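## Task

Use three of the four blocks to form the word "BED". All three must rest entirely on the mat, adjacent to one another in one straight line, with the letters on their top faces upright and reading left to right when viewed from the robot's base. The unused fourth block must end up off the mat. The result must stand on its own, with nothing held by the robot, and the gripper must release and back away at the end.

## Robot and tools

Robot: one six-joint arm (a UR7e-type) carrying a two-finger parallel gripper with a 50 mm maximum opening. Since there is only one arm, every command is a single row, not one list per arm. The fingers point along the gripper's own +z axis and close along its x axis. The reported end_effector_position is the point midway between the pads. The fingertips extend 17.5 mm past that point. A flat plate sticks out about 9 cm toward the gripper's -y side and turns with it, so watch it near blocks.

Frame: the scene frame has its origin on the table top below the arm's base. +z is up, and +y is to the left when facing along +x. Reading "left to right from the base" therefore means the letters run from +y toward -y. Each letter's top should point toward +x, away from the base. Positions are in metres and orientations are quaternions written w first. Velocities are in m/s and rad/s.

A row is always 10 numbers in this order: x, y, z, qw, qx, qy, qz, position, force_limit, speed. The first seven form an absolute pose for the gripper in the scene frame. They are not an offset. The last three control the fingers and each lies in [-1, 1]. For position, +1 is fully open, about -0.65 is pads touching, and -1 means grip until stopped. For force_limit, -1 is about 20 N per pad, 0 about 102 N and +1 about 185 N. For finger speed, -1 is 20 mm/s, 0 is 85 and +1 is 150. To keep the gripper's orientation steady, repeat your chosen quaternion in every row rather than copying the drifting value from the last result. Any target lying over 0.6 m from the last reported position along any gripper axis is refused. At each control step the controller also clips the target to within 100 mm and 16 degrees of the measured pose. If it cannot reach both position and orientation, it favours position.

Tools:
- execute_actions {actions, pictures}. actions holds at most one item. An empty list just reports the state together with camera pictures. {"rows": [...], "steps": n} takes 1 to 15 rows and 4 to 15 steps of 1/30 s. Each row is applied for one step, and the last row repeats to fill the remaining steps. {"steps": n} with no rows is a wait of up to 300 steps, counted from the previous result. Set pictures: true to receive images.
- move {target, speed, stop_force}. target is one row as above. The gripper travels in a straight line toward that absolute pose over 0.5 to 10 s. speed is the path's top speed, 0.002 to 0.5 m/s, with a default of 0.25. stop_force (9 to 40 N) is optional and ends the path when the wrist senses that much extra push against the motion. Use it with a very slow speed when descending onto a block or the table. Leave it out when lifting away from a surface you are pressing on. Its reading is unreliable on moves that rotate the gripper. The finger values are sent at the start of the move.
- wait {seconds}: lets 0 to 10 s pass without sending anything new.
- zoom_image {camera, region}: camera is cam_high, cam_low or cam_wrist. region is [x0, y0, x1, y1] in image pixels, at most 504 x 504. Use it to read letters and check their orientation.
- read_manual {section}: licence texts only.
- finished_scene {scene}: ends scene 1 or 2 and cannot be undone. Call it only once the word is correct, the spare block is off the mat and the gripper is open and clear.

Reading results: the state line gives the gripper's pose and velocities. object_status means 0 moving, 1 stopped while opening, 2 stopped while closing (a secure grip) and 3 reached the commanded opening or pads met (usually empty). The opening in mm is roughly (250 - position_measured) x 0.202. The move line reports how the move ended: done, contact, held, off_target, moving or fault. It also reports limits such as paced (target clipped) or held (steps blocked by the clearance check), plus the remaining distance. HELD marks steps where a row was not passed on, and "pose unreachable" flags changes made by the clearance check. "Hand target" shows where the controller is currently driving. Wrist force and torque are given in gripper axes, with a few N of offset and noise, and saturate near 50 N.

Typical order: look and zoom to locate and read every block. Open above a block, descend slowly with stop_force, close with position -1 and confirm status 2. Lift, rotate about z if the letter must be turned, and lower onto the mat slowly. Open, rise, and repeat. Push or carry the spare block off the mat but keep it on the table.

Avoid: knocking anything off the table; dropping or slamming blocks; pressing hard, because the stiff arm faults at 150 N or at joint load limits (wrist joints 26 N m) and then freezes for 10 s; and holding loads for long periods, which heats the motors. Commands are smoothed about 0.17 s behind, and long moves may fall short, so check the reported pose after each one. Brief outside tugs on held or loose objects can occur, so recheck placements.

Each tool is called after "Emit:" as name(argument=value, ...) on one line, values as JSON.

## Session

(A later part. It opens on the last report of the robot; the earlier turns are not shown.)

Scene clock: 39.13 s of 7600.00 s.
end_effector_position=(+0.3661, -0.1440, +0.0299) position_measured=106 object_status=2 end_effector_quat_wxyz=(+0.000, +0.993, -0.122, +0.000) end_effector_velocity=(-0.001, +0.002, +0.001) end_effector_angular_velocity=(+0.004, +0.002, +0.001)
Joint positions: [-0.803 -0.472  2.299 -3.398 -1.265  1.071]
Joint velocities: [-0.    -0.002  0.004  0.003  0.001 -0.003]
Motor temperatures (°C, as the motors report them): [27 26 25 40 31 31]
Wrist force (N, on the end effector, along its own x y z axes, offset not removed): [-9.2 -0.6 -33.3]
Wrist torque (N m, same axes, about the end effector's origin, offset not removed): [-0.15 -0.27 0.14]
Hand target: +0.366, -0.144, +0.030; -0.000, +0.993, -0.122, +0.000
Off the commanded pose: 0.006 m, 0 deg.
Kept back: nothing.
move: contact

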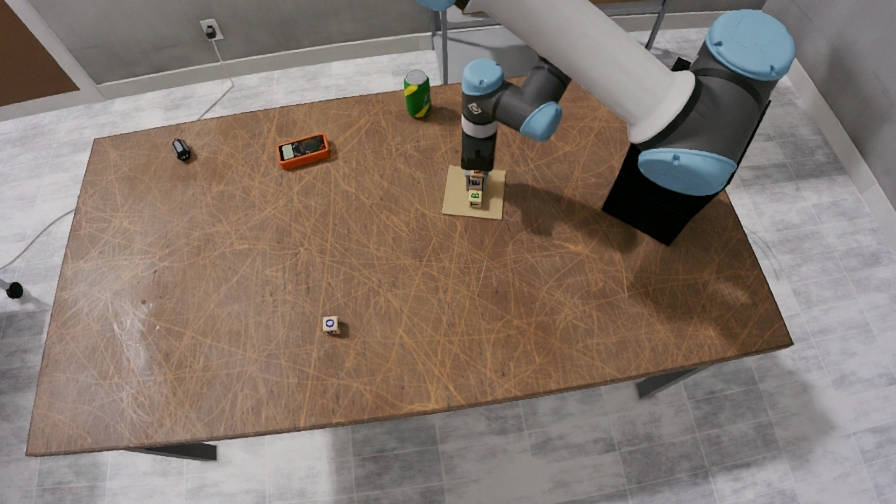

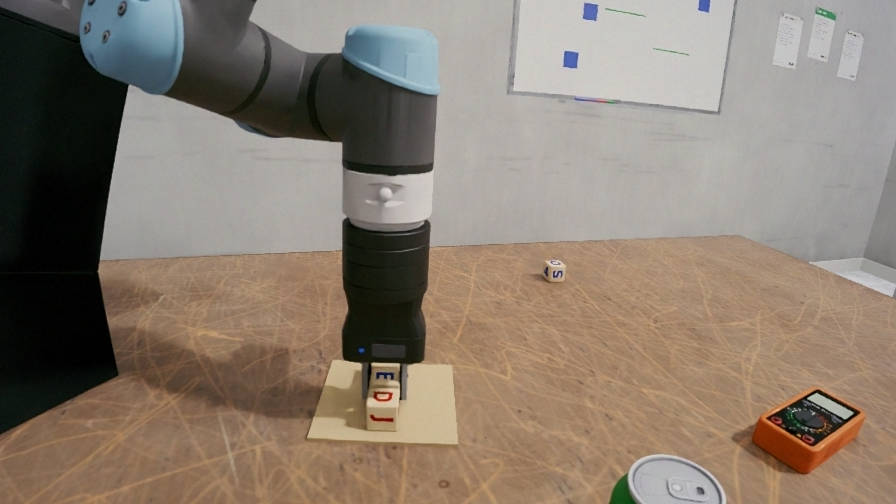

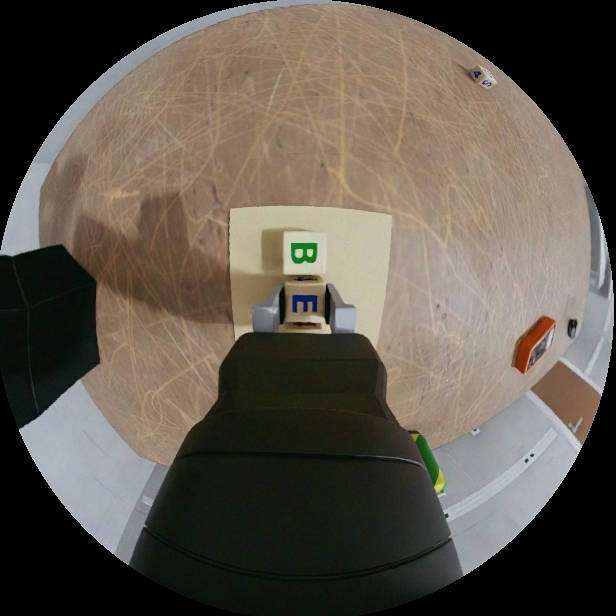

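Emit:
move(target=[0.366,-0.144,0.0305,0,0.9925,-0.122,0,1,-0.5,0], speed=0.02)

Emit:
move(target=[0.356,-0.184,0.18,0,0.9925,-0.122,0,1,-0.5,0])

Scene clock: 40.07 s of 7600.00 s.
end_effector_position=(+0.3660, -0.1440, +0.0305) position_measured=3 object_status=3 end_effector_quat_wxyz=(-0.000, +0.993, -0.122, +0.000) end_effector_velocity=(-0.000, +0.001, -0.000) end_effector_angular_velocity=(+0.002, +0.000, -0.000)
Joint positions: [-0.804 -0.474  2.3   -3.397 -1.265  1.071]
Joint velocities: [-0.     0.     0.001  0.001  0.001 -0.   ]
Motor temperatures (°C, as the motors report them): [27 26 25 40 31 31]
Wrist force (N, on the end effector, along its own x y z axes, offset not removed): [-2.8 2.2 -2.6]
Wrist torque (N m, same axes, about the end effector's origin, offset not removed): [0.17 0.58 0.19]
Hand target: +0.366, -0.144, +0.030; -0.000, +0.993, -0.122, +0.000
Off the commanded pose: 0.000 m, 0 deg.
Kept back: nothing.
move: done

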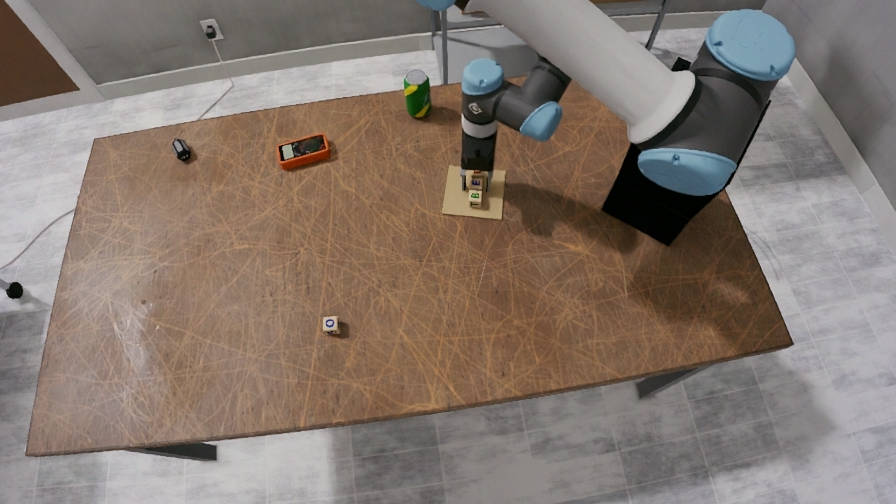

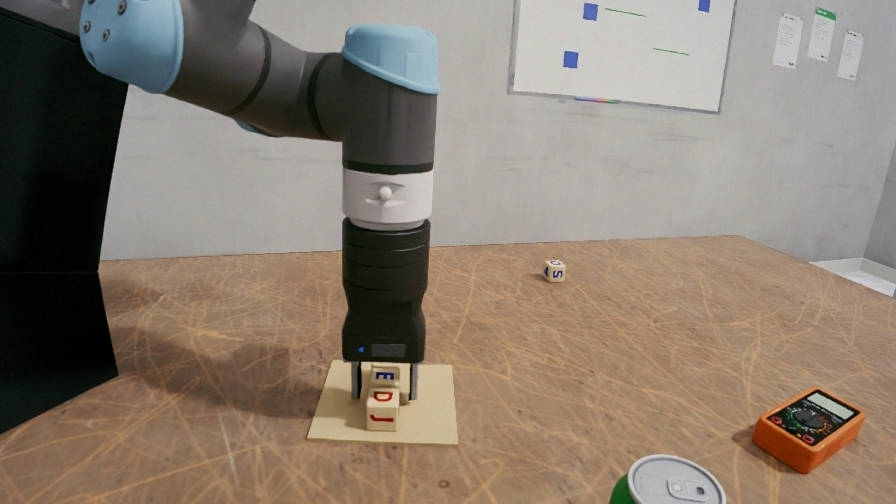

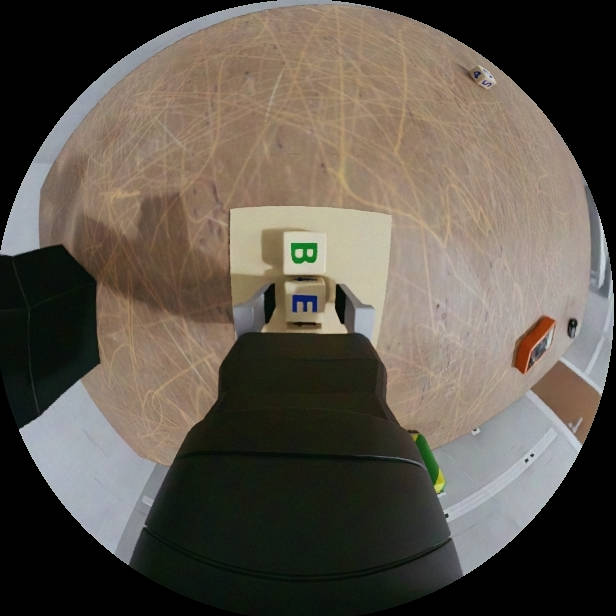

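Scene clock: 41.27 s of 7600.00 s.
end_effector_position=(+0.3560, -0.1839, +0.1797) position_measured=3 object_status=3 end_effector_quat_wxyz=(-0.000, +0.993, -0.122, +0.000) end_effector_velocity=(-0.000, -0.000, +0.002) end_effector_angular_velocity=(+0.002, +0.003, +0.000)
Joint positions: [-1.007 -0.941  2.437 -3.003 -1.272  0.858]
Joint velocities: [-0.001 -0.006 -0.001  0.011 -0.001 -0.003]
Motor temperatures (°C, as the motors report them): [27 26 25 40 31 31]
Wrist force (N, on the end effector, along its own x y z axes, offset not removed): [-1.6 -1.1 -1.7]
Wrist torque (N m, same axes, about the end effector's origin, offset not removed): [-0.37 0.45 0.15]
Hand target: +0.356, -0.184, +0.180; -0.000, +0.993, -0.122, +0.000
Off the commanded pose: 0.000 m, 0 deg.
Kept back: nothing.
move: done

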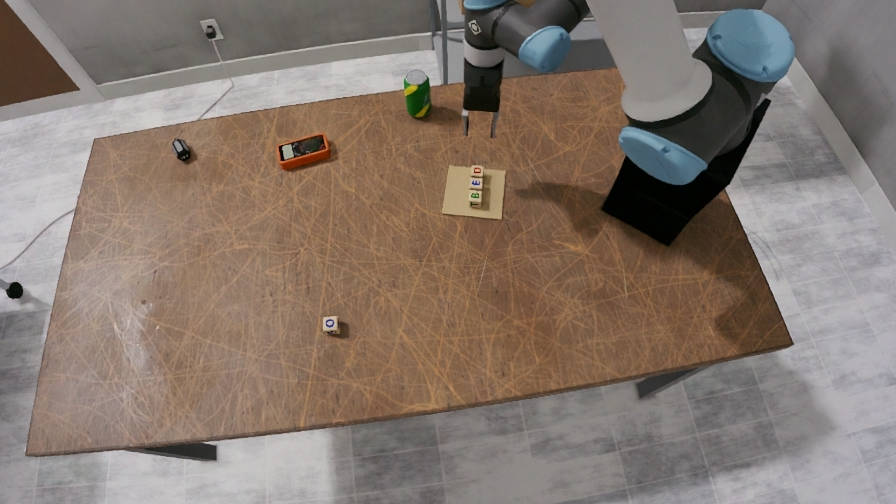

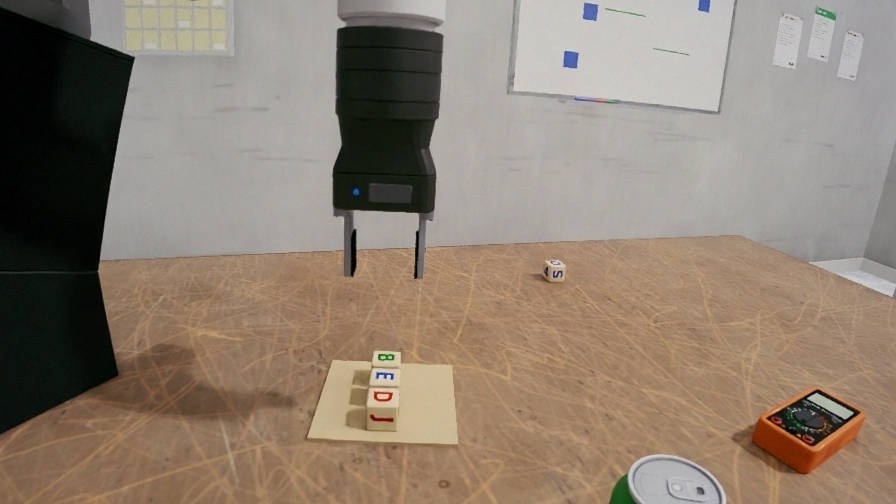

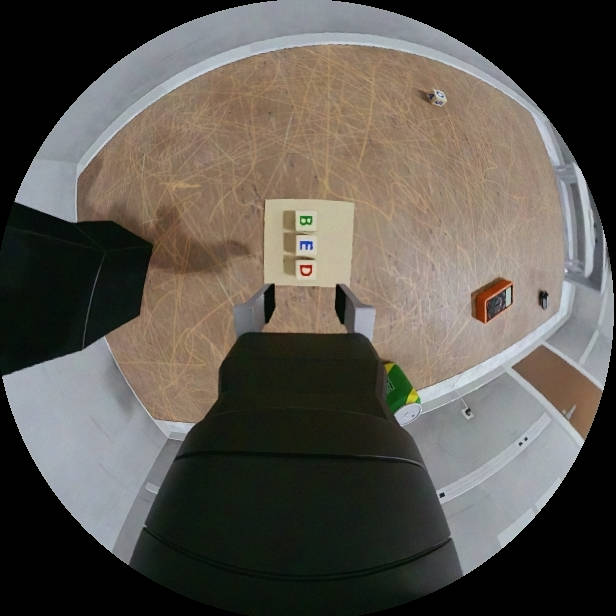

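Emit:
finished_scene(scene=2)

The scene is finished: the task was done.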